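## Task

On top of the desk beside arm1, build a three-object stack that stays wholly inside the desk top's outline. From the bottom up: the small red wooden block, then the long cardboard box, then the small sealed carton. Each rests on one of its long faces and sits about centred on the object beneath. Every other object must end up resting directly on the same furniture top it is on now. The attempt fails if any object that came from a furniture top ends up lying on the floor with no gripper holding it. It also fails if any object goes into or beneath a piece of furniture, even while gripped. The stack must stand without help from any robot. At the end, open the grippers and pull the arms away.

## Robot and tools

ROBOTS. Three identical i2rt Big YAM arms, named arm1, arm2 and arm3. Each has six revolute joints, a two-finger gripper and a wrist camera. Two fixed room cameras, room_a and room_b, watch the scene. With joints 1 and 6 at 0 and the hand level and pointing forward, the wrist camera rides on top of the hand and looks toward the fingertips. Reach is roughly 1.0 m from the joint1 axis. Joints move at different speeds, so the hand can sweep a wide path between postures. Loose objects may occasionally get a small nudge from outside.

FRAMES. There is one shared scene frame: origin on the floor, +z up. "hand" is the point midway between the fingertips. Its z axis runs along the fingers and its y axis is the opening direction. Each robot's foot pose is real but never printed.

execute_actions. Argument "actions" is a list holding one action, or none. An empty list only returns state and images. The action is an object keyed by robot name ("arm1", "arm2", "arm3"), with one entry per arm you want to command. Under each name is a "joints" object that maps joint names to absolute targets. These are joint targets, not offsets and not hand poses.
- joint1_rad: -2.879 to 2.879 rad, tolerance ±0.045. Turns the arm about its foot; positive is counter-clockwise seen from above; 0 unfolds the arm the way its foot faces.
- joint2_rad: 0 to 3.141, ±0.14. Shoulder: 0 has the upper arm pointing back, about level; positive raises it and then brings it forward.
- joint3_rad: 0 to 3.019, ±0.09. Elbow: 0 is folded; positive opens it.
- joint4_rad: -1.692 to 1.57, ±0.055. Hand pitch; positive tilts the fingers up.
- joint5_rad: -1.57 to 1.57, ±0.03. Sideways hand swing; positive goes to the arm's right.
- joint6_rad: -2.094 to 2.094, ±0.035. Hand roll; positive is clockwise viewed from behind the hand.
- gripper_m: 0 to 0.093 m, ±0.003. This is the fingertip gap. Grip force tops out near 50 to 62 N per pad, and is lower on some grippers.
All motions in one action start together and may finish at different times. Any joint or arm you leave out may keep pushing toward its previous target. An unknown key or an out-of-range value rejects the whole call, and nothing moves. The optional "cameras" list picks the images to return: arm1_cam_wrist, arm2_cam_wrist, arm3_cam_wrist, room_a, room_b or "all". Leaving it out, null or ["all"] gives all cameras; [] gives none. The "pictures" line gives the order of the images.

wait(seconds 0 to 10): commands nothing and lets the simulation run, then returns state and images like an empty action.

zoom_image(camera, region [x0,y0,x1,y1] in pixels, origin top-left, at most 504x504): returns a closer view of that camera's latest full image. All images are 672x504.

read_manual(section "licences"): returns licence text only.

finished_scene(scene = current scene number): ends the scene for good and reports success. The stack must already be stable and the arms released and clear. If any call in a reply reports a stop, the later motion, wait and finish calls in that reply are skipped.

RESULT LINES. joint_positions shows the current joint values. The joint torque list covers the six arm joints; it carries per-unit offset, scale and noise, and it is nonzero even in free air, so read it cautiously. joint_status reports how each commanded motion ended:
- "off_target": the joint stopped short and may still be pushing.
- "contact_stop" and "time_out": the joint drops its target and holds where it is. A joint that still pushes after a time_out keeps a target no more than 0.375, 0.375, 0.113, 0.225, 0.075 and 0.3 rad away (joints 1 to 6). It resumes if the path clears. To relieve it, command its reported position.
- "joint command not followed", usually with a "cause:" line: the self/inter-arm clearance check blocked that arm's targets; the gripper part of the action still runs. The blocked joints show "not_followed" and may be retried on every later action until they pass. Calls without an action never show this line.
on_its_own lists what the call did not command; its "held at" is the target a joint keeps, not where the joint is. A loaded joint that is holding may sag. A target very close to the current value may produce no motion.

HEAT. Sustained load heats motors, including while you think. At 85 °C you get a MOTOR HOT line. At 100 °C that arm and its gripper go limp until they cool; this is reported as an OVER-TEMPERATURE FAULT, and affected keys read "limit_stop_at_motor_heat". Resend those targets afterwards.

AVOID. Arms do not stop on contact and can push very hard. Pressing two robots together fails and ends the run, and hard collisions can too. No state line reports robot-to-robot touching. The clearance check may act too late, and it ignores fingers, gripper housings and wrist cameras. Objects hitting robots are fine. Do not drop, slam or fling objects. Never let anything go inside or under furniture, or land on the floor. Keep grasps moderate and ease off steady pushes. Arms do not wait for each other.

Each tool is called after "Call:" as name(argument=value, ...), one argument or row to a line, values as JSON.

## Session

Call:
execute_actions(
  actions=[],
)

Scene clock: 0.00 s.
Joint torques (N m, as the arm reports them, + toward a larger angle): no reading
Motor temperatures (°C, as the motors report them): arm1=[25 26 24 27 24 26] | arm2=[26 25 27 27 25 27] | arm3=[25 26 23 26 27 26]
arm1.joint_positions: joint1_rad=+0.793 joint2_rad=+0.555 joint3_rad=+1.316 joint4_rad=-1.264 joint5_rad=-0.175 joint6_rad=-0.457 gripper_m=+0.095
arm1.joint_status: not commanded
arm1.hand: x=-0.5444 y=+0.6172 z=+1.3503 quat_wxyz=(-0.247, -0.549, -0.663, +0.445) (m; scene frame)
arm2.joint_positions: joint1_rad=+0.783 joint2_rad=+0.398 joint3_rad=+1.402 joint4_rad=-1.605 joint5_rad=+0.001 joint6_rad=+0.249 gripper_m=+0.094
arm2.joint_status: not commanded
arm2.hand: x=-0.1518 y=-0.0325 z=+1.4257 quat_wxyz=(-0.319, -0.773, -0.428, +0.343) (m; scene frame)
arm3.joint_positions: joint1_rad=+0.335 joint2_rad=+0.623 joint3_rad=+1.524 joint4_rad=-1.335 joint5_rad=-0.020 joint6_rad=-0.217 gripper_m=+0.094
arm3.joint_status: not commanded
arm3.hand: x=+0.7419 y=-0.7333 z=+1.4504 quat_wxyz=(-0.497, +0.465, -0.706, -0.197) (m; scene frame)
pictures: arm1_cam_wrist, arm2_cam_wrist, arm3_cam_wrist, room_a, room_b
Images, in order (width x height): arm1_cam_wrist 672x504, arm2_cam_wrist 672x504, arm3_cam_wrist 672x504, room_a 672x504, room_b 672x504.

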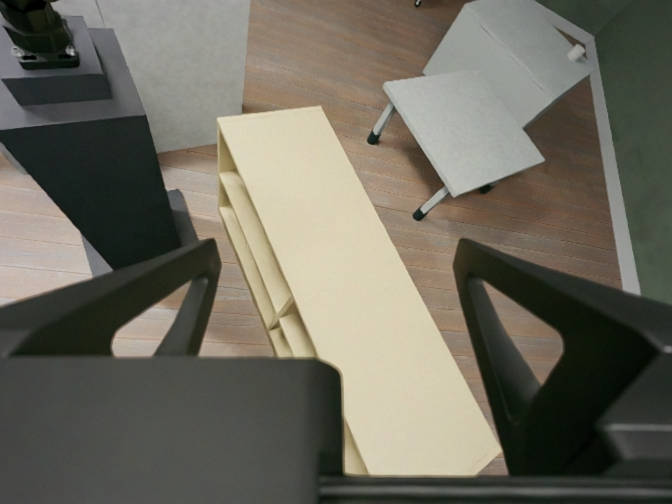

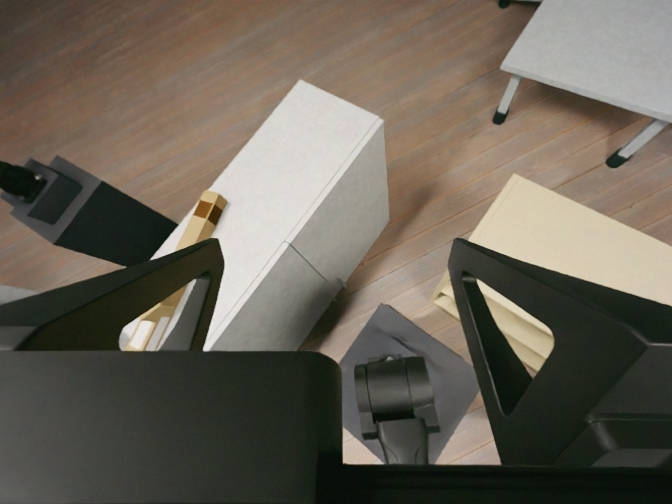

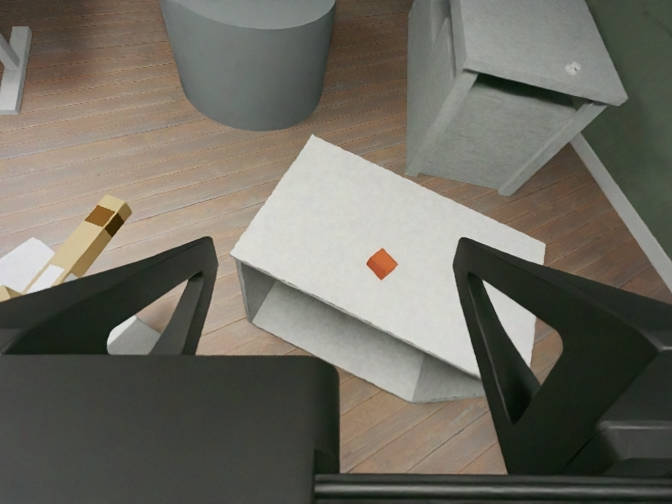

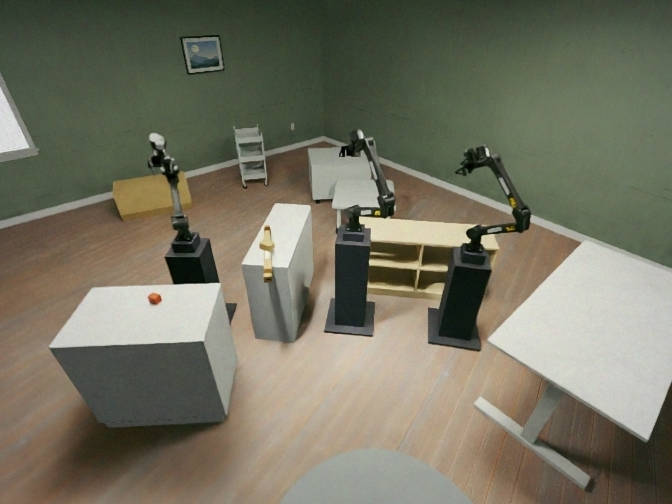

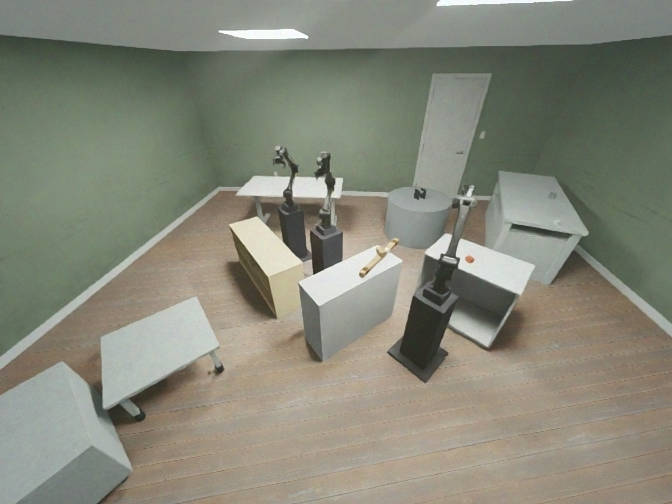

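Call:
zoom_image(
  camera="room_a",
  region=[120, 190, 340, 320],
)

Call:
execute_actions(
  actions=[
    {"arm3":{"joints":{"joint1_rad":0.2,"joint2_rad":1.5,"joint3_rad":1.5,"joint4_rad":-1.57,"joint5_rad":0,"joint6_rad":0}},"arm2":{"joints":{"joint1_rad":1.8,"joint2_rad":1.3,"joint3_rad":1.6,"joint4_rad":-1.57,"joint6_rad":0}},"arm1":{"joints":{"joint1_rad":-1.5,"joint2_rad":1.3,"joint3_rad":1.6,"joint4_rad":-1.57,"joint5_rad":0,"joint6_rad":0}}},
  ],
)

Region (120, 190, 340, 320) of room_a's 672x504 image, scaled by 2.291, with more detail than that image has; it fills the top 298 rows of this view, and the rest is white.

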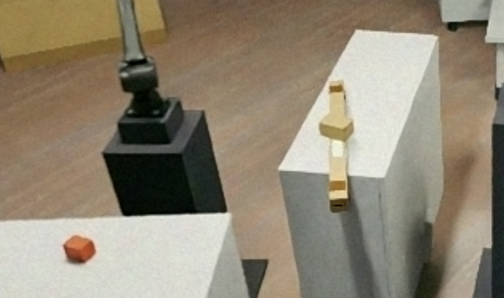

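Scene clock: 9.40 s.
Joint torques (N m, as the arm reports them, + toward a larger angle): arm1=[ 0.95 -8.72 10.01  0.13 -0.02  0.03] | arm2=[-0.04 -9.55 10.07  1.25 -0.01 -0.02] | arm3=[ -0.04 -12.58   8.61  -0.25   0.09   0.18]
Motor temperatures (°C, as the motors report them): arm1=[25 26 26 27 24 26] | arm2=[26 25 29 27 25 27] | arm3=[25 26 24 26 27 26]
arm1.joint_positions: joint1_rad=-1.504 joint2_rad=+1.307 joint3_rad=+1.579 joint4_rad=-1.559 joint5_rad=+0.001 joint6_rad=-0.007 gripper_m=+0.095
arm1.joint_status: all done
arm1.hand: x=-0.6802 y=+1.2196 z=+1.2033 quat_wxyz=(+0.077, -0.844, +0.516, +0.125) (m; scene frame)
arm2.joint_positions: joint1_rad=+1.808 joint2_rad=+1.300 joint3_rad=+1.593 joint4_rad=-1.577 joint5_rad=+0.001 joint6_rad=+0.014 gripper_m=+0.094
arm2.joint_status: all done
arm2.hand: x=+0.1558 y=-0.2504 z=+1.2895 quat_wxyz=(-0.128, -0.418, -0.897, +0.061) (m; scene frame)
arm3.joint_positions: joint1_rad=+0.211 joint2_rad=+1.513 joint3_rad=+1.489 joint4_rad=-1.562 joint5_rad=-0.002 joint6_rad=-0.012 gripper_m=+0.094
arm3.joint_status: all done
arm3.hand: x=+0.9214 y=-0.5859 z=+1.1030 quat_wxyz=(+0.012, +0.401, -0.916, +0.003) (m; scene frame)
pictures: arm1_cam_wrist, arm2_cam_wrist, arm3_cam_wrist, room_a, room_b
Images, in order (width x height): arm1_cam_wrist 672x504, arm2_cam_wrist 672x504, arm3_cam_wrist 672x504, room_a 672x504, room_b 672x504.

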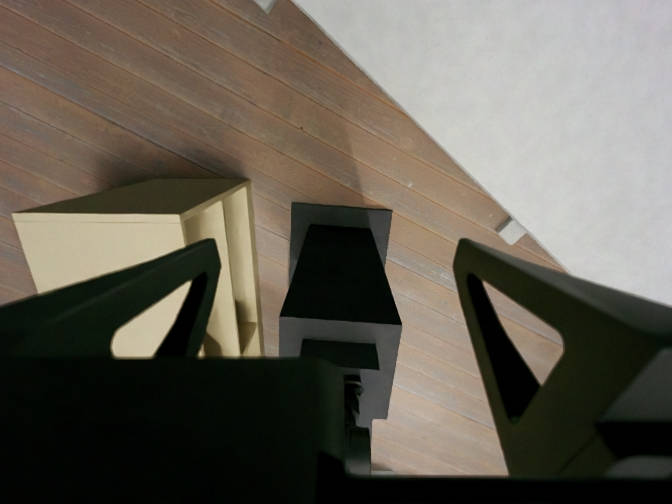

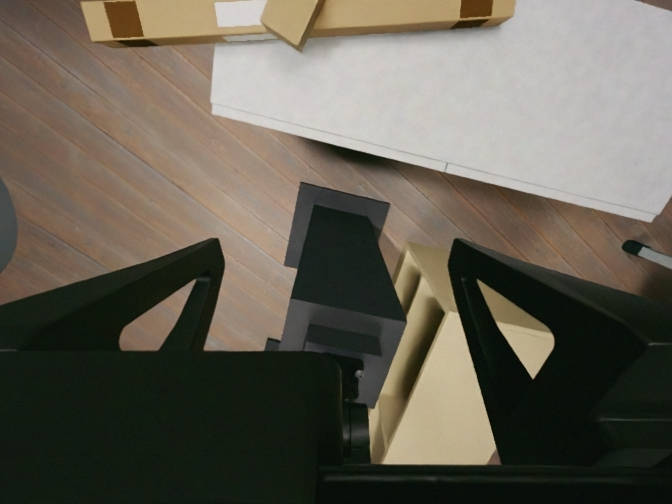

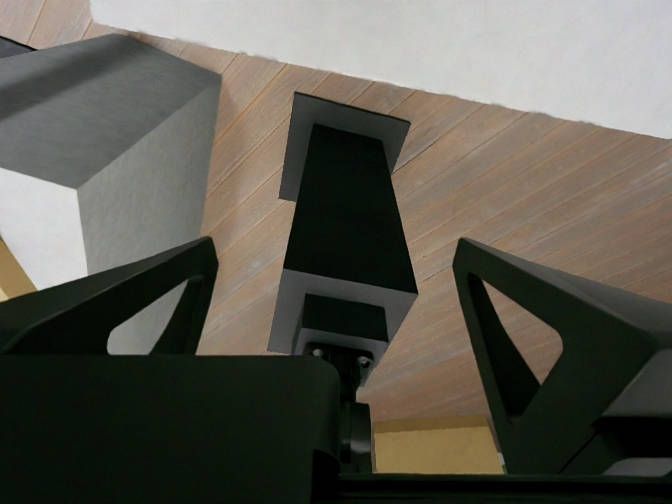

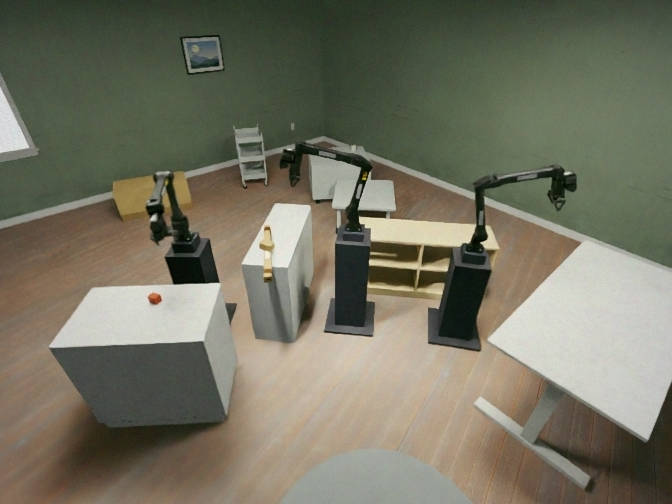

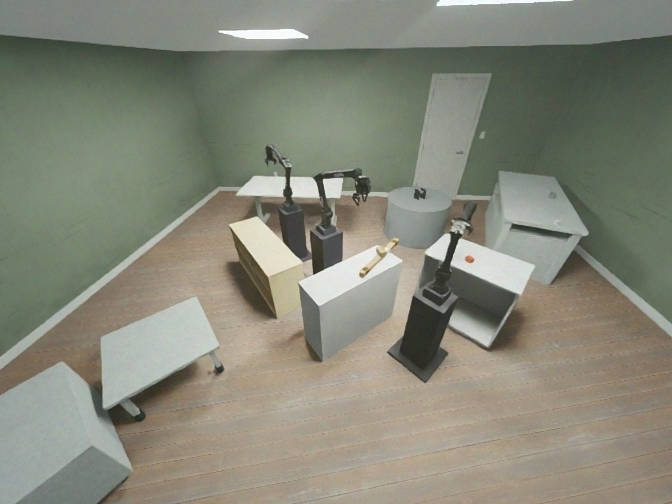

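Call:
execute_actions(
  actions=[
    {"arm3":{"joints":{"joint3_rad":1.7,"joint4_rad":-1.07}},"arm2":{"joints":{"joint1_rad":1.9,"joint2_rad":1.5,"joint3_rad":1.7,"joint4_rad":-1.07}},"arm1":{"joints":{"joint1_rad":-2.2,"joint2_rad":1.5,"joint3_rad":1.7,"joint4_rad":-1.07}}},
  ],
  cameras=["arm1_cam_wrist","arm2_cam_wrist","arm3_cam_wrist"],
)

Call:
execute_actions(
  actions=[
    {"arm3":{"joints":{"joint2_rad":1.8,"joint4_rad":-0.77}},"arm2":{"joints":{"joint2_rad":1.8,"joint4_rad":-0.77}},"arm1":{"joints":{"joint1_rad":0.3,"joint2_rad":1.2,"joint3_rad":1.4}}},
  ],
  cameras=["arm1_cam_wrist","arm2_cam_wrist","arm3_cam_wrist"],
)

Scene clock: 14.10 s.
Joint torques (N m, as the arm reports them, + toward a larger angle): arm1=[  1.23 -12.08  12.28   2.14  -0.07   0.02] | arm2=[  0.08 -13.69  13.71   2.57  -0.02  -0.01] | arm3=[ -0.58 -12.16  11.19   2.17   0.09   0.2 ]
Motor temperatures (°C, as the motors report them): arm1=[25 26 28 27 24 26] | arm2=[26 25 30 27 25 27] | arm3=[25 26 25 26 27 26]
arm1.joint_positions: joint1_rad=-2.204 joint2_rad=+1.499 joint3_rad=+1.657 joint4_rad=-1.087 joint5_rad=+0.002 joint6_rad=-0.006 gripper_m=+0.095
arm1.joint_status: all done
arm1.hand: x=-0.3530 y=+1.4099 z=+1.1991 quat_wxyz=(+0.249, -0.588, +0.743, +0.200) (m; scene frame)
arm2.joint_positions: joint1_rad=+1.906 joint2_rad=+1.504 joint3_rad=+1.658 joint4_rad=-1.091 joint5_rad=+0.001 joint6_rad=+0.014 gripper_m=+0.094
arm2.joint_status: all done
arm2.hand: x=+0.3061 y=-0.3366 z=+1.2743 quat_wxyz=(-0.288, -0.358, -0.880, +0.116) (m; scene frame)
arm3.joint_positions: joint1_rad=+0.211 joint2_rad=+1.501 joint3_rad=+1.662 joint4_rad=-1.084 joint5_rad=-0.002 joint6_rad=-0.012 gripper_m=+0.094
arm3.joint_status: all done
arm3.hand: x=+1.0205 y=-0.4814 z=+1.2225 quat_wxyz=(-0.288, +0.381, -0.870, -0.124) (m; scene frame)
pictures: arm1_cam_wrist, arm2_cam_wrist, arm3_cam_wrist
Images, in order (width x height): arm1_cam_wrist 672x504, arm2_cam_wrist 672x504, arm3_cam_wrist 672x504.

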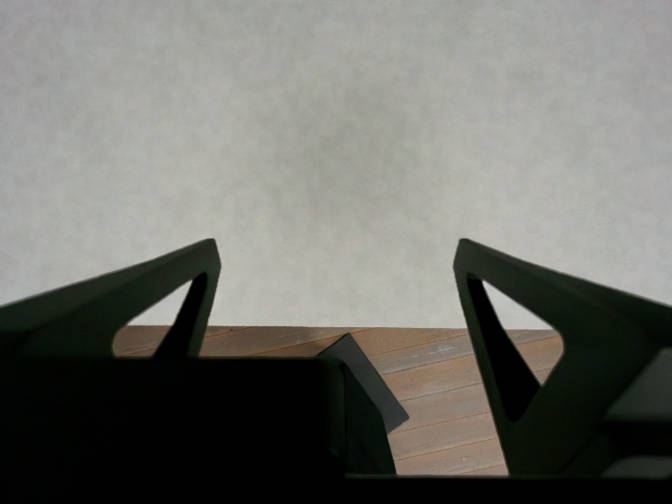

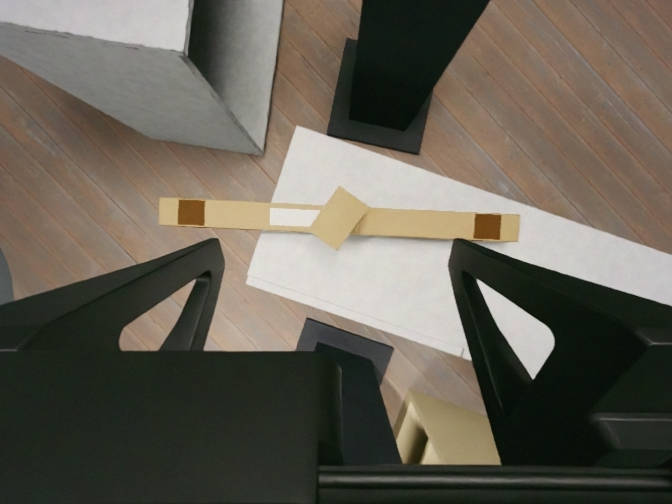

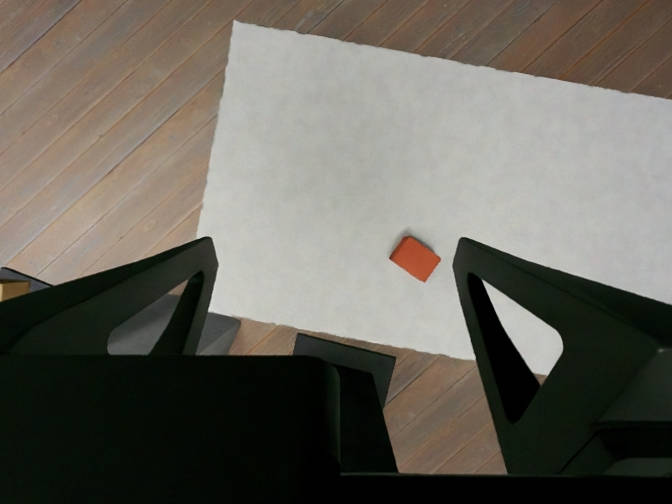

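Scene clock: 16.33 s.
Joint torques (N m, as the arm reports them, + toward a larger angle): arm1=[ 0.26 -8.34  8.31  1.86  0.    0.02] | arm2=[ -0.02 -17.77  12.87   2.55  -0.05  -0.04] | arm3=[ -0.42 -18.25  10.35   2.09   0.08   0.17]
Motor temperatures (°C, as the motors report them): arm1=[25 26 28 27 24 26] | arm2=[26 25 30 27 25 27] | arm3=[25 26 25 26 27 26]
arm1.joint_positions: joint1_rad=+0.304 joint2_rad=+1.209 joint3_rad=+1.411 joint4_rad=-1.080 joint5_rad=+0.000 joint6_rad=-0.006 gripper_m=+0.095
arm1.joint_status: all done
arm1.hand: x=-0.8576 y=+0.5274 z=+1.2134 quat_wxyz=(-0.110, -0.882, -0.328, +0.320) (m; scene frame)
arm2.joint_positions: joint1_rad=+1.906 joint2_rad=+1.798 joint3_rad=+1.668 joint4_rad=-0.789 joint5_rad=+0.001 joint6_rad=+0.014 gripper_m=+0.094
arm2.joint_status: all done
arm2.hand: x=+0.3879 y=-0.4153 z=+1.1402 quat_wxyz=(-0.296, -0.357, -0.878, +0.119) (m; scene frame)
arm3.joint_positions: joint1_rad=+0.211 joint2_rad=+1.810 joint3_rad=+1.674 joint4_rad=-0.783 joint5_rad=-0.002 joint6_rad=-0.012 gripper_m=+0.094
arm3.joint_status: all done
arm3.hand: x=+1.0995 y=-0.3976 z=+1.0778 quat_wxyz=(-0.290, +0.380, -0.869, -0.124) (m; scene frame)
pictures: arm1_cam_wrist, arm2_cam_wrist, arm3_cam_wrist
Images, in order (width x height): arm1_cam_wrist 672x504, arm2_cam_wrist 672x504, arm3_cam_wrist 672x504.

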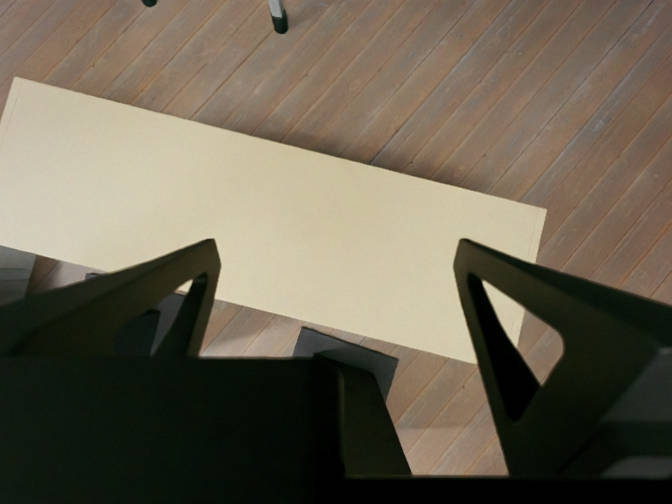

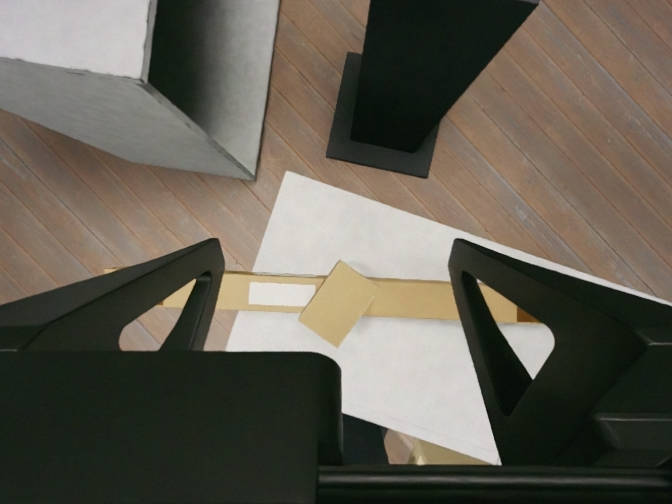

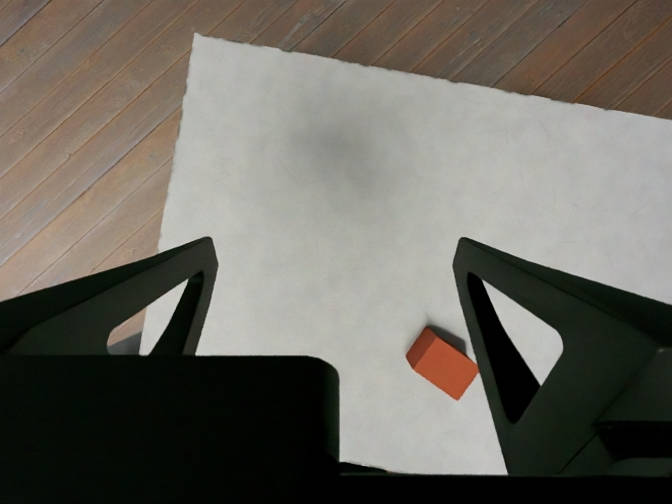

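Call:
execute_actions(
  actions=[
    {"arm3":{"joints":{"joint1_rad":0,"joint2_rad":1.9,"joint3_rad":1.54,"joint4_rad":-1.19,"joint6_rad":-1.26}},"arm2":{"joints":{"joint1_rad":1.895,"joint2_rad":2.04,"joint3_rad":1.84,"joint4_rad":-1.34,"joint6_rad":0.55}},"arm1":{"joints":{"joint2_rad":1.6,"joint3_rad":1.3,"joint4_rad":-0.55}}},
  ],
)

Scene clock: 22.53 s.
Joint torques (N m, as the arm reports them, + toward a larger angle): arm1=[  0.22 -13.51   9.25   2.17   0.     0.01] | arm2=[ -0.39 -20.72  11.72  -0.38   0.     0.22] | arm3=[  0.97 -17.84   8.02  -0.29  -0.1    0.01]
Motor temperatures (°C, as the motors report them): arm1=[25 26 28 27 24 26] | arm2=[26 26 32 27 25 27] | arm3=[25 27 26 26 27 26]
arm1.joint_positions: joint1_rad=+0.304 joint2_rad=+1.597 joint3_rad=+1.294 joint4_rad=-0.566 joint5_rad=+0.000 joint6_rad=-0.006 gripper_m=+0.095
arm1.joint_status: all done
arm1.hand: x=-0.9661 y=+0.4384 z=+1.0225 quat_wxyz=(-0.112, -0.880, -0.328, +0.324) (m; scene frame)
arm2.joint_positions: joint1_rad=+1.904 joint2_rad=+2.047 joint3_rad=+1.807 joint4_rad=-1.326 joint5_rad=+0.001 joint6_rad=+0.535 gripper_m=+0.094
arm2.joint_status: all done
arm2.hand: x=+0.3334 y=-0.3657 z=+1.0001 quat_wxyz=(-0.001, -0.604, -0.797, +0.003) (m; scene frame)
arm3.joint_positions: joint1_rad=-0.008 joint2_rad=+1.915 joint3_rad=+1.527 joint4_rad=-1.182 joint5_rad=+0.001 joint6_rad=-1.248 gripper_m=+0.094
arm3.joint_status: all done
arm3.hand: x=+1.0839 y=-0.5937 z=+0.9178 quat_wxyz=(+0.005, +0.796, -0.605, -0.001) (m; scene frame)
pictures: arm1_cam_wrist, arm2_cam_wrist, arm3_cam_wrist, room_a, room_b
Images, in order (width x height): arm1_cam_wrist 672x504, arm2_cam_wrist 672x504, arm3_cam_wrist 672x504, room_a 672x504, room_b 672x504.

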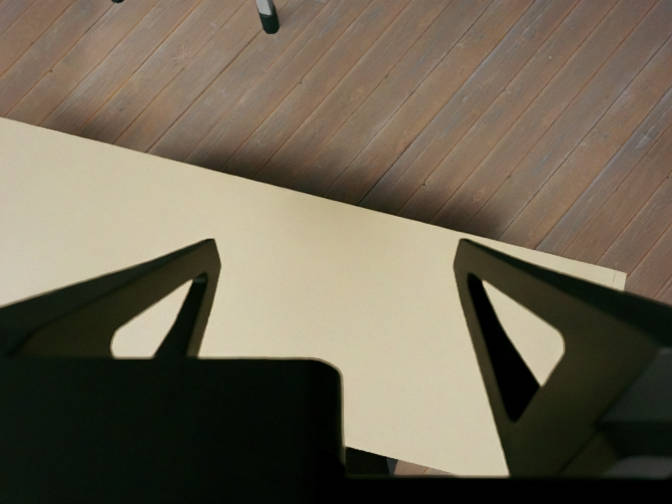

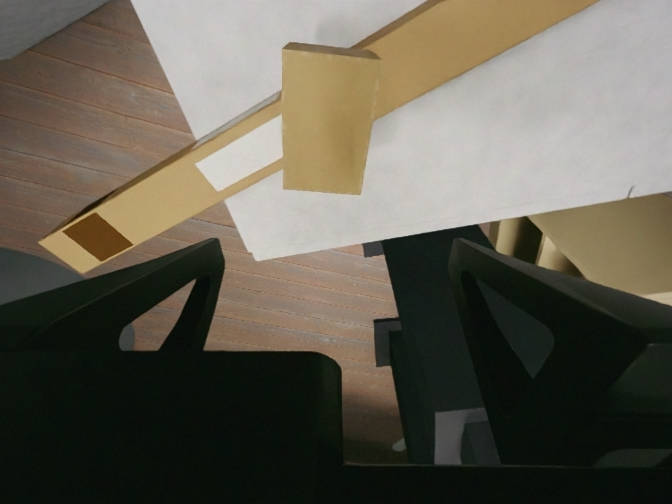

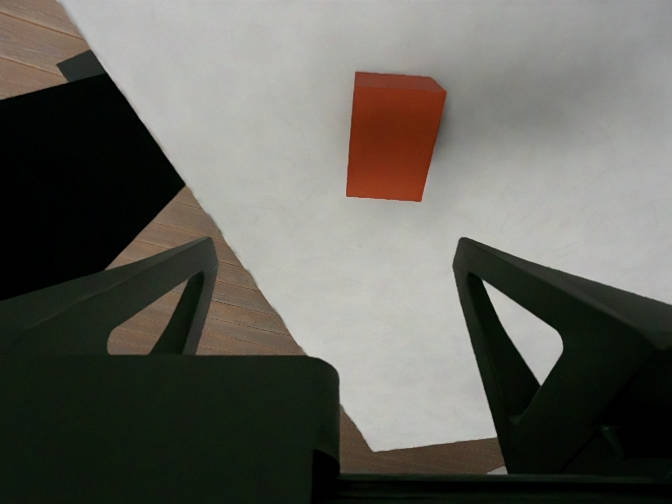

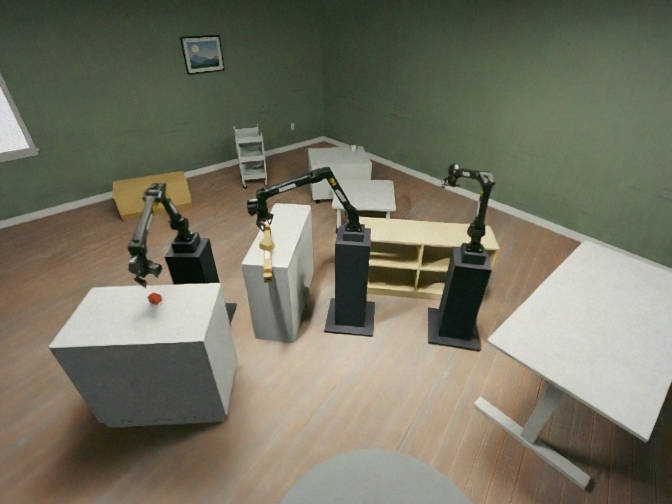

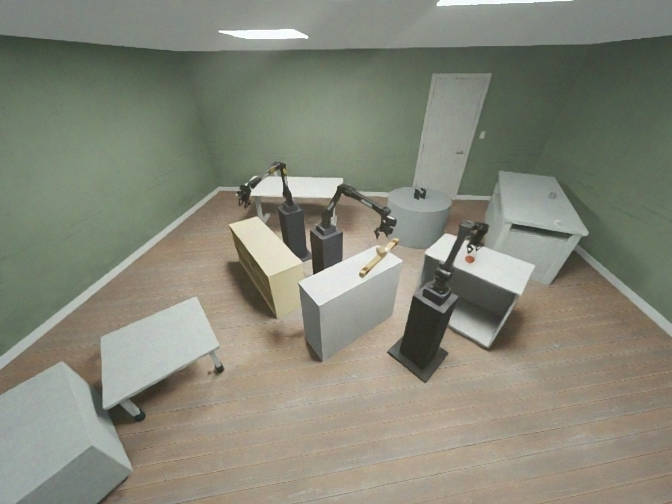

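Call:
execute_actions(
  actions=[
    {"arm3":{"joints":{"joint2_rad":2.05,"joint3_rad":1.6,"joint4_rad":-1.065}},"arm2":{"joints":{"joint2_rad":2.115,"joint3_rad":1.665,"joint4_rad":-1.095}},"arm1":{"joints":{"joint1_rad":-0.6,"joint2_rad":1.5,"joint3_rad":1.5,"joint4_rad":-1.5}}},
  ],
  cameras=["arm2_cam_wrist","arm3_cam_wrist","room_b"],
)

Call:
zoom_image(
  camera="room_b",
  region=[340, 200, 500, 290],
)

Scene clock: 29.53 s.
Joint torques (N m, as the arm reports them, + toward a larger angle): arm1=[  0.89 -11.01  10.41  -0.35  -0.07   0.01] | arm2=[  0.13 -21.13   8.17   0.92   0.04   0.23] | arm3=[  1.28 -18.07   8.79   0.55  -0.07  -0.04]
Motor temperatures (°C, as the motors report them): arm1=[25 26 29 27 24 26] | arm2=[26 27 32 27 25 27] | arm3=[25 27 26 26 27 26]
arm1.joint_positions: joint1_rad=-0.605 joint2_rad=+1.499 joint3_rad=+1.473 joint4_rad=-1.489 joint5_rad=+0.002 joint6_rad=-0.005 gripper_m=+0.095
arm1.joint_status: all done
arm1.hand: x=-0.9384 y=+0.9346 z=+1.0797 quat_wxyz=(+0.009, -0.994, +0.100, +0.032) (m; scene frame)
arm2.joint_positions: joint1_rad=+1.904 joint2_rad=+2.124 joint3_rad=+1.665 joint4_rad=-1.110 joint5_rad=+0.001 joint6_rad=+0.535 gripper_m=+0.094
arm2.joint_status: all done
arm2.hand: x=+0.3283 y=-0.3614 z=+0.9026 quat_wxyz=(+0.001, -0.604, -0.797, +0.003) (m; scene frame)
arm3.joint_positions: joint1_rad=-0.008 joint2_rad=+2.052 joint3_rad=+1.572 joint4_rad=-1.073 joint5_rad=+0.001 joint6_rad=-1.249 gripper_m=+0.094
arm3.joint_status: all done
arm3.hand: x=+1.1111 y=-0.5754 z=+0.8567 quat_wxyz=(-0.004, +0.796, -0.605, +0.002) (m; scene frame)
pictures: arm2_cam_wrist, arm3_cam_wrist, room_b
Images, in order (width x height): arm2_cam_wrist 672x504, arm3_cam_wrist 672x504, room_b 672x504.

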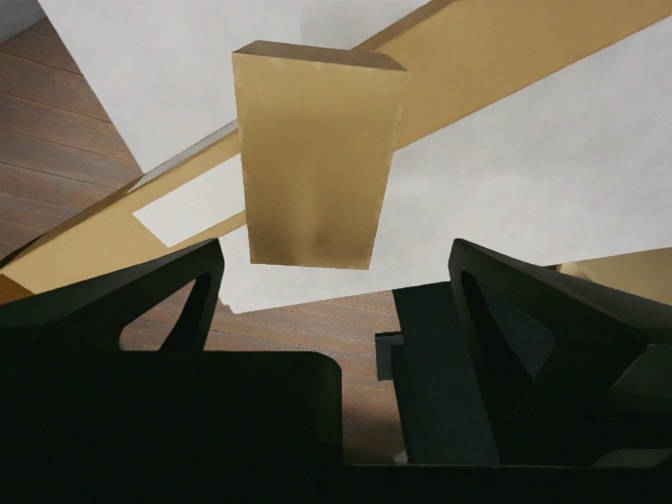

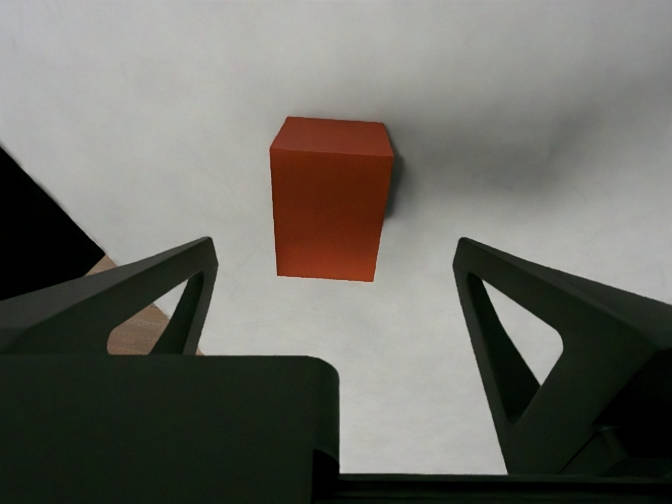

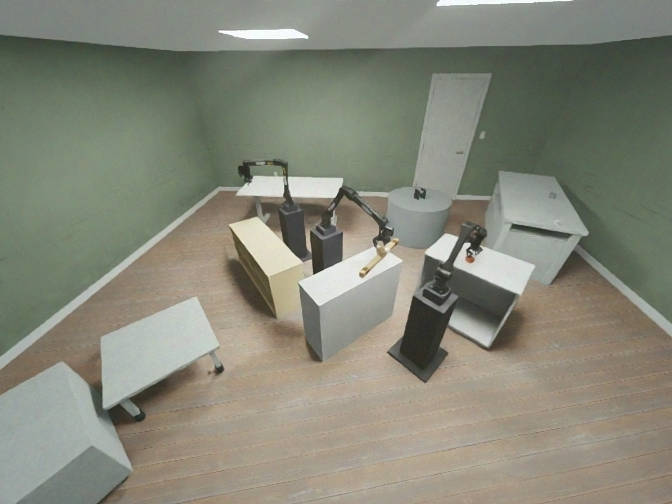

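Region (340, 200, 500, 290) of room_b's 672x504 image, scaled by 3.150, with more detail than that image has; it fills the top 284 rows of this view, and the rest is white.

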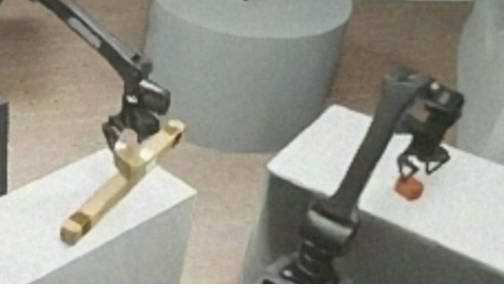

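Call:
execute_actions(
  actions=[
    {"arm3":{"joints":{"joint1_rad":-0.03,"joint2_rad":2.115,"joint3_rad":1.53,"joint4_rad":-0.96}},"arm2":{"joints":{"joint2_rad":2.222,"joint3_rad":1.772,"joint4_rad":-1.065}}},
  ],
  cameras=["arm2_cam_wrist","arm3_cam_wrist"],
)

Call:
execute_actions(
  actions=[
    {"arm3":{"joints":{"gripper_m":0}},"arm2":{"joints":{"gripper_m":0}}},
  ],
  cameras=["arm2_cam_wrist","arm3_cam_wrist"],
)

Scene clock: 33.87 s.
Joint torques (N m, as the arm reports them, + toward a larger angle): arm1=[  0.86 -11.16  10.36  -0.35  -0.07   0.01] | arm2=[  0.   -20.61  11.82   0.73   0.04   0.22] | arm3=[ -0.68 -16.92   6.4    0.55  -0.07  -0.01]
Motor temperatures (°C, as the motors report them): arm1=[25 26 29 27 24 26] | arm2=[26 27 32 27 25 27] | arm3=[25 27 26 26 27 26]
arm1.joint_positions: joint1_rad=-0.605 joint2_rad=+1.499 joint3_rad=+1.473 joint4_rad=-1.489 joint5_rad=+0.002 joint6_rad=-0.005 gripper_m=+0.095
arm1.joint_status: not commanded
arm1.hand: x=-0.9384 y=+0.9346 z=+1.0797 quat_wxyz=(+0.009, -0.994, +0.100, +0.032) (m; scene frame)
arm2.joint_positions: joint1_rad=+1.904 joint2_rad=+2.218 joint3_rad=+1.728 joint4_rad=-1.075 joint5_rad=+0.001 joint6_rad=+0.535 gripper_m=+0.094
arm2.joint_status: all done
arm2.hand: x=+0.3433 y=-0.3760 z=+0.8666 quat_wxyz=(-0.001, -0.604, -0.797, +0.003) (m; scene frame)
arm3.joint_positions: joint1_rad=-0.016 joint2_rad=+2.105 joint3_rad=+1.529 joint4_rad=-0.969 joint5_rad=+0.001 joint6_rad=-1.249 gripper_m=+0.094
arm3.joint_status: all done
arm3.hand: x=+1.1129 y=-0.5803 z=+0.8119 quat_wxyz=(-0.007, +0.794, -0.608, +0.004) (m; scene frame)
pictures: arm2_cam_wrist, arm3_cam_wrist
Images, in order (width x height): arm2_cam_wrist 672x504, arm3_cam_wrist 672x504.

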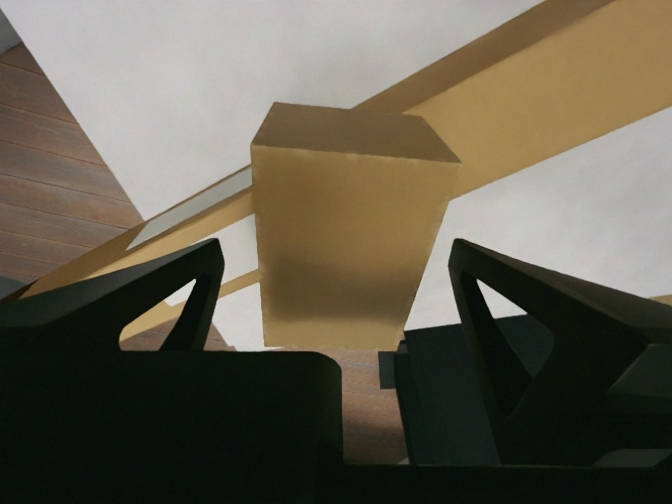

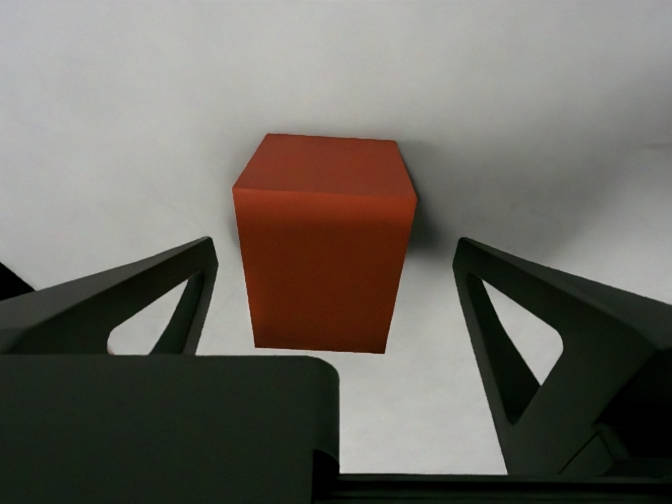

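Scene clock: 34.60 s.
Joint torques (N m, as the arm reports them, + toward a larger angle): arm1=[  0.85 -11.18  10.36  -0.35  -0.07   0.01] | arm2=[ -0.34 -21.13  11.89   0.78   0.04   0.21] | arm3=[ -0.96 -16.82   6.42   0.62  -0.1    0.  ]
Motor temperatures (°C, as the motors report them): arm1=[25 26 29 27 24 26] | arm2=[26 27 32 27 25 27] | arm3=[25 27 26 26 27 26]
arm1.joint_positions: joint1_rad=-0.605 joint2_rad=+1.499 joint3_rad=+1.473 joint4_rad=-1.489 joint5_rad=+0.002 joint6_rad=-0.005 gripper_m=+0.095
arm1.joint_status: not commanded
arm1.hand: x=-0.9384 y=+0.9346 z=+1.0797 quat_wxyz=(+0.009, -0.994, +0.100, +0.032) (m; scene frame)
arm2.joint_positions: joint1_rad=+1.904 joint2_rad=+2.218 joint3_rad=+1.728 joint4_rad=-1.075 joint5_rad=+0.001 joint6_rad=+0.536 gripper_m=+0.059
arm2.joint_status: gripper_m off_target (ended at +0.059, target +0.000)
arm2.hand: x=+0.3432 y=-0.3761 z=+0.8666 quat_wxyz=(-0.001, -0.605, -0.797, +0.003) (m; scene frame)
arm3.joint_positions: joint1_rad=-0.016 joint2_rad=+2.105 joint3_rad=+1.529 joint4_rad=-0.968 joint5_rad=+0.001 joint6_rad=-1.250 gripper_m=+0.044
arm3.joint_status: gripper_m off_target (ended at +0.044, target +0.000)
arm3.hand: x=+1.1130 y=-0.5802 z=+0.8119 quat_wxyz=(-0.008, +0.794, -0.608, +0.004) (m; scene frame)
pictures: arm2_cam_wrist, arm3_cam_wrist
Images, in order (width x height): arm2_cam_wrist 672x504, arm3_cam_wrist 672x504.

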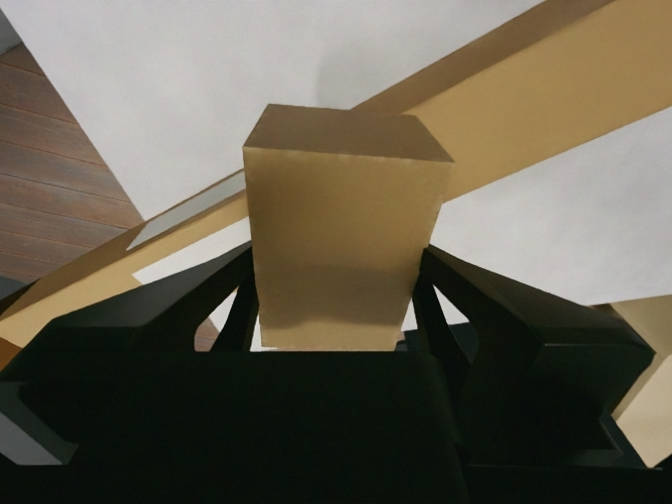

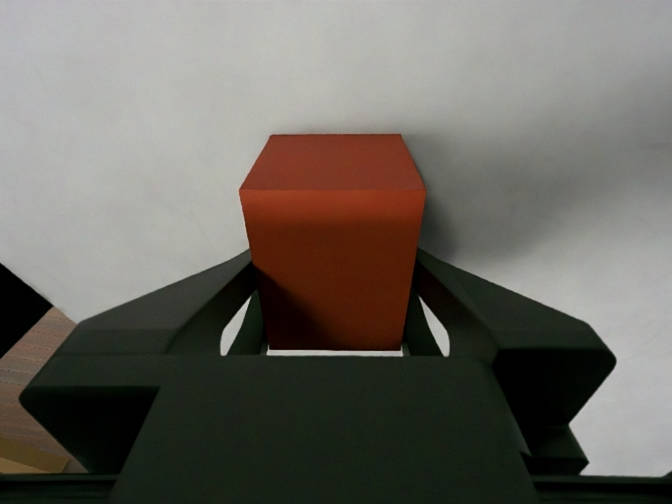

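Call:
execute_actions(
  actions=[
    {"arm3":{"joints":{"joint2_rad":1.8,"joint4_rad":-1.28}},"arm2":{"joints":{"gripper_m":0.08}}},
  ],
  cameras=[],
)

Call:
execute_actions(
  actions=[
    {"arm2":{"joints":{"joint2_rad":2.255,"joint4_rad":-1.035}}},
  ],
  cameras=[],
)

Call:
execute_actions(
  actions=[
    {"arm2":{"joints":{"gripper_m":0}}},
  ],
  cameras=["arm2_cam_wrist"],
)

Call:
execute_actions(
  actions=[
    {"arm2":{"joints":{"joint2_rad":2.05,"joint4_rad":-1.25}}},
  ],
  cameras=[],
)

Call:
execute_actions(
  actions=[
    {"arm2":{"joints":{"joint1_rad":-0.846,"joint6_rad":0}}},
  ],
  cameras=["arm2_cam_wrist","room_a"],
)

Scene clock: 41.53 s.
Joint torques (N m, as the arm reports them, + toward a larger angle): arm1=[  0.88 -11.14  10.36  -0.35  -0.07   0.01] | arm2=[ -0.16 -20.68  11.83   0.86   0.02   0.23] | arm3=[ -0.64 -14.49   8.32  -0.14  -0.08  -0.01]
Motor temperatures (°C, as the motors report them): arm1=[25 27 30 27 24 26] | arm2=[26 27 32 27 25 27] | arm3=[25 28 26 26 27 26]
arm1.joint_positions: joint1_rad=-0.605 joint2_rad=+1.499 joint3_rad=+1.473 joint4_rad=-1.489 joint5_rad=+0.002 joint6_rad=-0.005 gripper_m=+0.095
arm1.joint_status: not commanded
arm1.hand: x=-0.9384 y=+0.9346 z=+1.0797 quat_wxyz=(+0.009, -0.994, +0.100, +0.032) (m; scene frame)
arm2.joint_positions: joint1_rad=+1.904 joint2_rad=+2.218 joint3_rad=+1.728 joint4_rad=-1.075 joint5_rad=+0.001 joint6_rad=+0.536 gripper_m=+0.080
arm2.joint_status: all done
arm2.hand: x=+0.3432 y=-0.3761 z=+0.8666 quat_wxyz=(-0.001, -0.605, -0.797, +0.003) (m; scene frame)
arm3.joint_positions: joint1_rad=-0.016 joint2_rad=+1.792 joint3_rad=+1.517 joint4_rad=-1.273 joint5_rad=+0.001 joint6_rad=-1.250 gripper_m=+0.044
arm3.joint_status: all done
arm3.hand: x=+1.0679 y=-0.6100 z=+0.9800 quat_wxyz=(-0.006, +0.794, -0.608, +0.003) (m; scene frame)
pictures: none
No camera images: the call's "cameras" was empty. Leave "cameras" out to get every camera's image.

Scene clock: 42.30 s.
Joint torques (N m, as the arm reports them, + toward a larger angle): arm1=[  0.87 -11.16  10.36  -0.35  -0.07   0.01] | arm2=[ -0.52 -19.85  11.87   1.09   0.03   0.23] | arm3=[ -0.25 -15.31   8.26  -0.17  -0.08  -0.04]
Motor temperatures (°C, as the motors report them): arm1=[25 27 30 27 24 26] | arm2=[26 27 32 27 25 27] | arm3=[25 28 26 26 27 26]
arm1.joint_positions: joint1_rad=-0.605 joint2_rad=+1.499 joint3_rad=+1.473 joint4_rad=-1.489 joint5_rad=+0.002 joint6_rad=-0.005 gripper_m=+0.095
arm1.joint_status: not commanded
arm1.hand: x=-0.9384 y=+0.9346 z=+1.0797 quat_wxyz=(+0.009, -0.994, +0.100, +0.032) (m; scene frame)
arm2.joint_positions: joint1_rad=+1.904 joint2_rad=+2.239 joint3_rad=+1.728 joint4_rad=-1.050 joint5_rad=+0.001 joint6_rad=+0.536 gripper_m=+0.080
arm2.joint_status: all done
arm2.hand: x=+0.3450 y=-0.3779 z=+0.8536 quat_wxyz=(-0.003, -0.605, -0.797, +0.003) (m; scene frame)
arm3.joint_positions: joint1_rad=-0.016 joint2_rad=+1.792 joint3_rad=+1.517 joint4_rad=-1.273 joint5_rad=+0.001 joint6_rad=-1.250 gripper_m=+0.044
arm3.joint_status: not commanded
arm3.hand: x=+1.0679 y=-0.6100 z=+0.9800 quat_wxyz=(-0.006, +0.794, -0.608, +0.003) (m; scene frame)
pictures: none
No camera images: the call's "cameras" was empty. Leave "cameras" out to get every camera's image.

Scene clock: 42.97 s.
Joint torques (N m, as the arm reports them, + toward a larger angle): arm1=[  0.86 -11.12  10.36  -0.35  -0.07   0.01] | arm2=[ -0.21 -20.21  11.64   1.15   0.04   0.24] | arm3=[ -0.4  -14.93   8.35   0.04  -0.08  -0.02]
Motor temperatures (°C, as the motors report them): arm1=[25 27 30 27 24 26] | arm2=[26 27 33 27 25 27] | arm3=[25 28 26 26 27 26]
arm1.joint_positions: joint1_rad=-0.605 joint2_rad=+1.499 joint3_rad=+1.473 joint4_rad=-1.489 joint5_rad=+0.002 joint6_rad=-0.005 gripper_m=+0.095
arm1.joint_status: not commanded
arm1.hand: x=-0.9384 y=+0.9346 z=+1.0797 quat_wxyz=(+0.009, -0.994, +0.100, +0.032) (m; scene frame)
arm2.joint_positions: joint1_rad=+1.904 joint2_rad=+2.239 joint3_rad=+1.728 joint4_rad=-1.049 joint5_rad=+0.000 joint6_rad=+0.536 gripper_m=+0.060
arm2.joint_status: gripper_m off_target (ended at +0.060, target +0.000)
arm2.hand: x=+0.3452 y=-0.3780 z=+0.8536 quat_wxyz=(-0.004, -0.605, -0.797, +0.003) (m; scene frame)
arm3.joint_positions: joint1_rad=-0.016 joint2_rad=+1.792 joint3_rad=+1.517 joint4_rad=-1.273 joint5_rad=+0.001 joint6_rad=-1.250 gripper_m=+0.044
arm3.joint_status: not commanded
arm3.hand: x=+1.0679 y=-0.6100 z=+0.9800 quat_wxyz=(-0.006, +0.794, -0.608, +0.003) (m; scene frame)
pictures: arm2_cam_wrist
Images, in order (width x height): arm2_cam_wrist 672x504.

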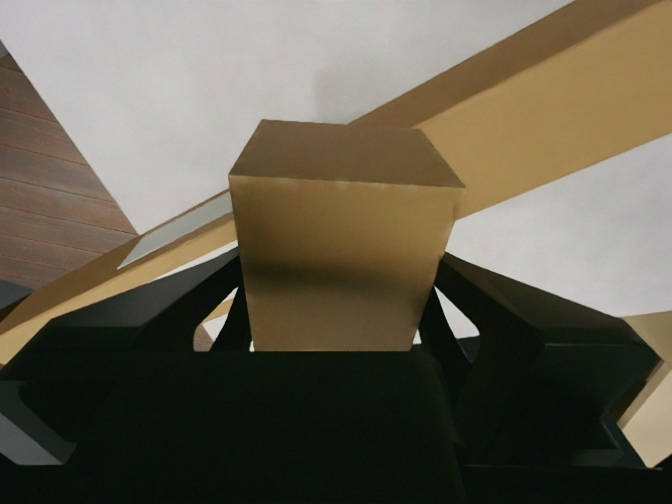

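Scene clock: 44.30 s.
Joint torques (N m, as the arm reports them, + toward a larger angle): arm1=[  0.85 -11.19  10.37  -0.34  -0.07   0.02] | arm2=[ -0.2  -19.41  11.4   -0.28   0.05   0.21] | arm3=[ -0.67 -15.15   8.3   -0.13  -0.08  -0.03]
Motor temperatures (°C, as the motors report them): arm1=[25 27 30 27 24 26] | arm2=[26 27 33 27 25 27] | arm3=[25 28 26 26 27 26]
arm1.joint_positions: joint1_rad=-0.605 joint2_rad=+1.499 joint3_rad=+1.473 joint4_rad=-1.489 joint5_rad=+0.002 joint6_rad=-0.005 gripper_m=+0.095
arm1.joint_status: not commanded
arm1.hand: x=-0.9384 y=+0.9346 z=+1.0797 quat_wxyz=(+0.009, -0.994, +0.100, +0.032) (m; scene frame)
arm2.joint_positions: joint1_rad=+1.904 joint2_rad=+2.045 joint3_rad=+1.741 joint4_rad=-1.237 joint5_rad=+0.000 joint6_rad=+0.536 gripper_m=+0.060
arm2.joint_status: all done
arm2.hand: x=+0.3326 y=-0.3652 z=+0.9773 quat_wxyz=(-0.014, -0.604, -0.797, +0.004) (m; scene frame)
arm3.joint_positions: joint1_rad=-0.016 joint2_rad=+1.792 joint3_rad=+1.517 joint4_rad=-1.273 joint5_rad=+0.001 joint6_rad=-1.250 gripper_m=+0.044
arm3.joint_status: not commanded
arm3.hand: x=+1.0679 y=-0.6100 z=+0.9800 quat_wxyz=(-0.006, +0.794, -0.608, +0.003) (m; scene frame)
pictures: none
No camera images: the call's "cameras" was empty. Leave "cameras" out to get every camera's image.

Scene clock: 46.97 s.
Joint torques (N m, as the arm reports them, + toward a larger angle): arm1=[  0.87 -11.16  10.36  -0.35  -0.07   0.01] | arm2=[  0.72 -19.69  11.38  -0.26  -0.09  -0.04] | arm3=[ -0.46 -15.21   8.37  -0.16  -0.06  -0.02]
Motor temperatures (°C, as the motors report them): arm1=[25 27 31 27 24 26] | arm2=[26 27 33 27 25 27] | arm3=[25 28 26 26 27 26]
arm1.joint_positions: joint1_rad=-0.605 joint2_rad=+1.499 joint3_rad=+1.473 joint4_rad=-1.489 joint5_rad=+0.002 joint6_rad=-0.005 gripper_m=+0.095
arm1.joint_status: not commanded
arm1.hand: x=-0.9384 y=+0.9346 z=+1.0797 quat_wxyz=(+0.009, -0.994, +0.100, +0.032) (m; scene frame)
arm2.joint_positions: joint1_rad=-0.847 joint2_rad=+2.050 joint3_rad=+1.741 joint4_rad=-1.237 joint5_rad=+0.003 joint6_rad=+0.014 gripper_m=+0.060
arm2.joint_status: all done
arm2.hand: x=-0.7042 y=+0.2969 z=+0.9781 quat_wxyz=(+0.002, -0.981, +0.192, +0.015) (m; scene frame)
arm3.joint_positions: joint1_rad=-0.016 joint2_rad=+1.792 joint3_rad=+1.517 joint4_rad=-1.273 joint5_rad=+0.001 joint6_rad=-1.250 gripper_m=+0.044
arm3.joint_status: not commanded
arm3.hand: x=+1.0679 y=-0.6100 z=+0.9800 quat_wxyz=(-0.006, +0.794, -0.608, +0.003) (m; scene frame)
pictures: arm2_cam_wrist, room_a
Images, in order (width x height): arm2_cam_wrist 672x504, room_a 672x504.

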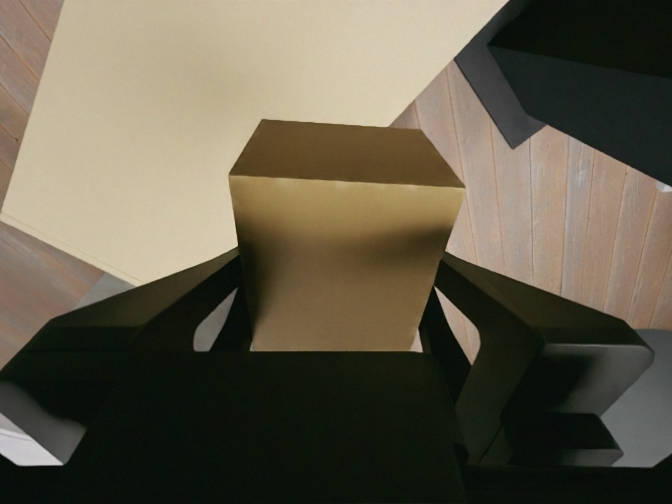

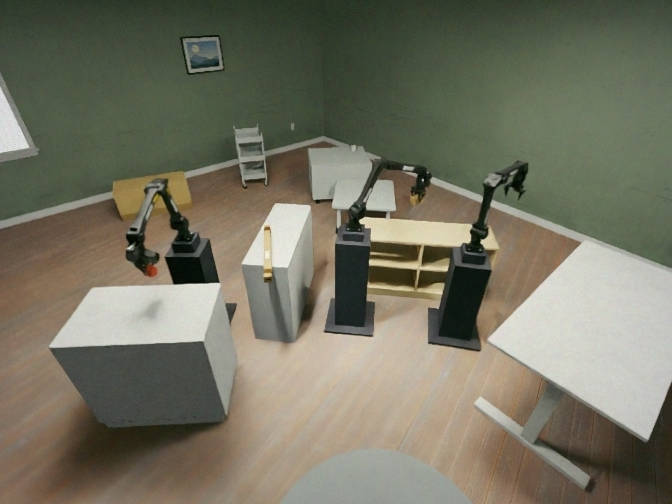

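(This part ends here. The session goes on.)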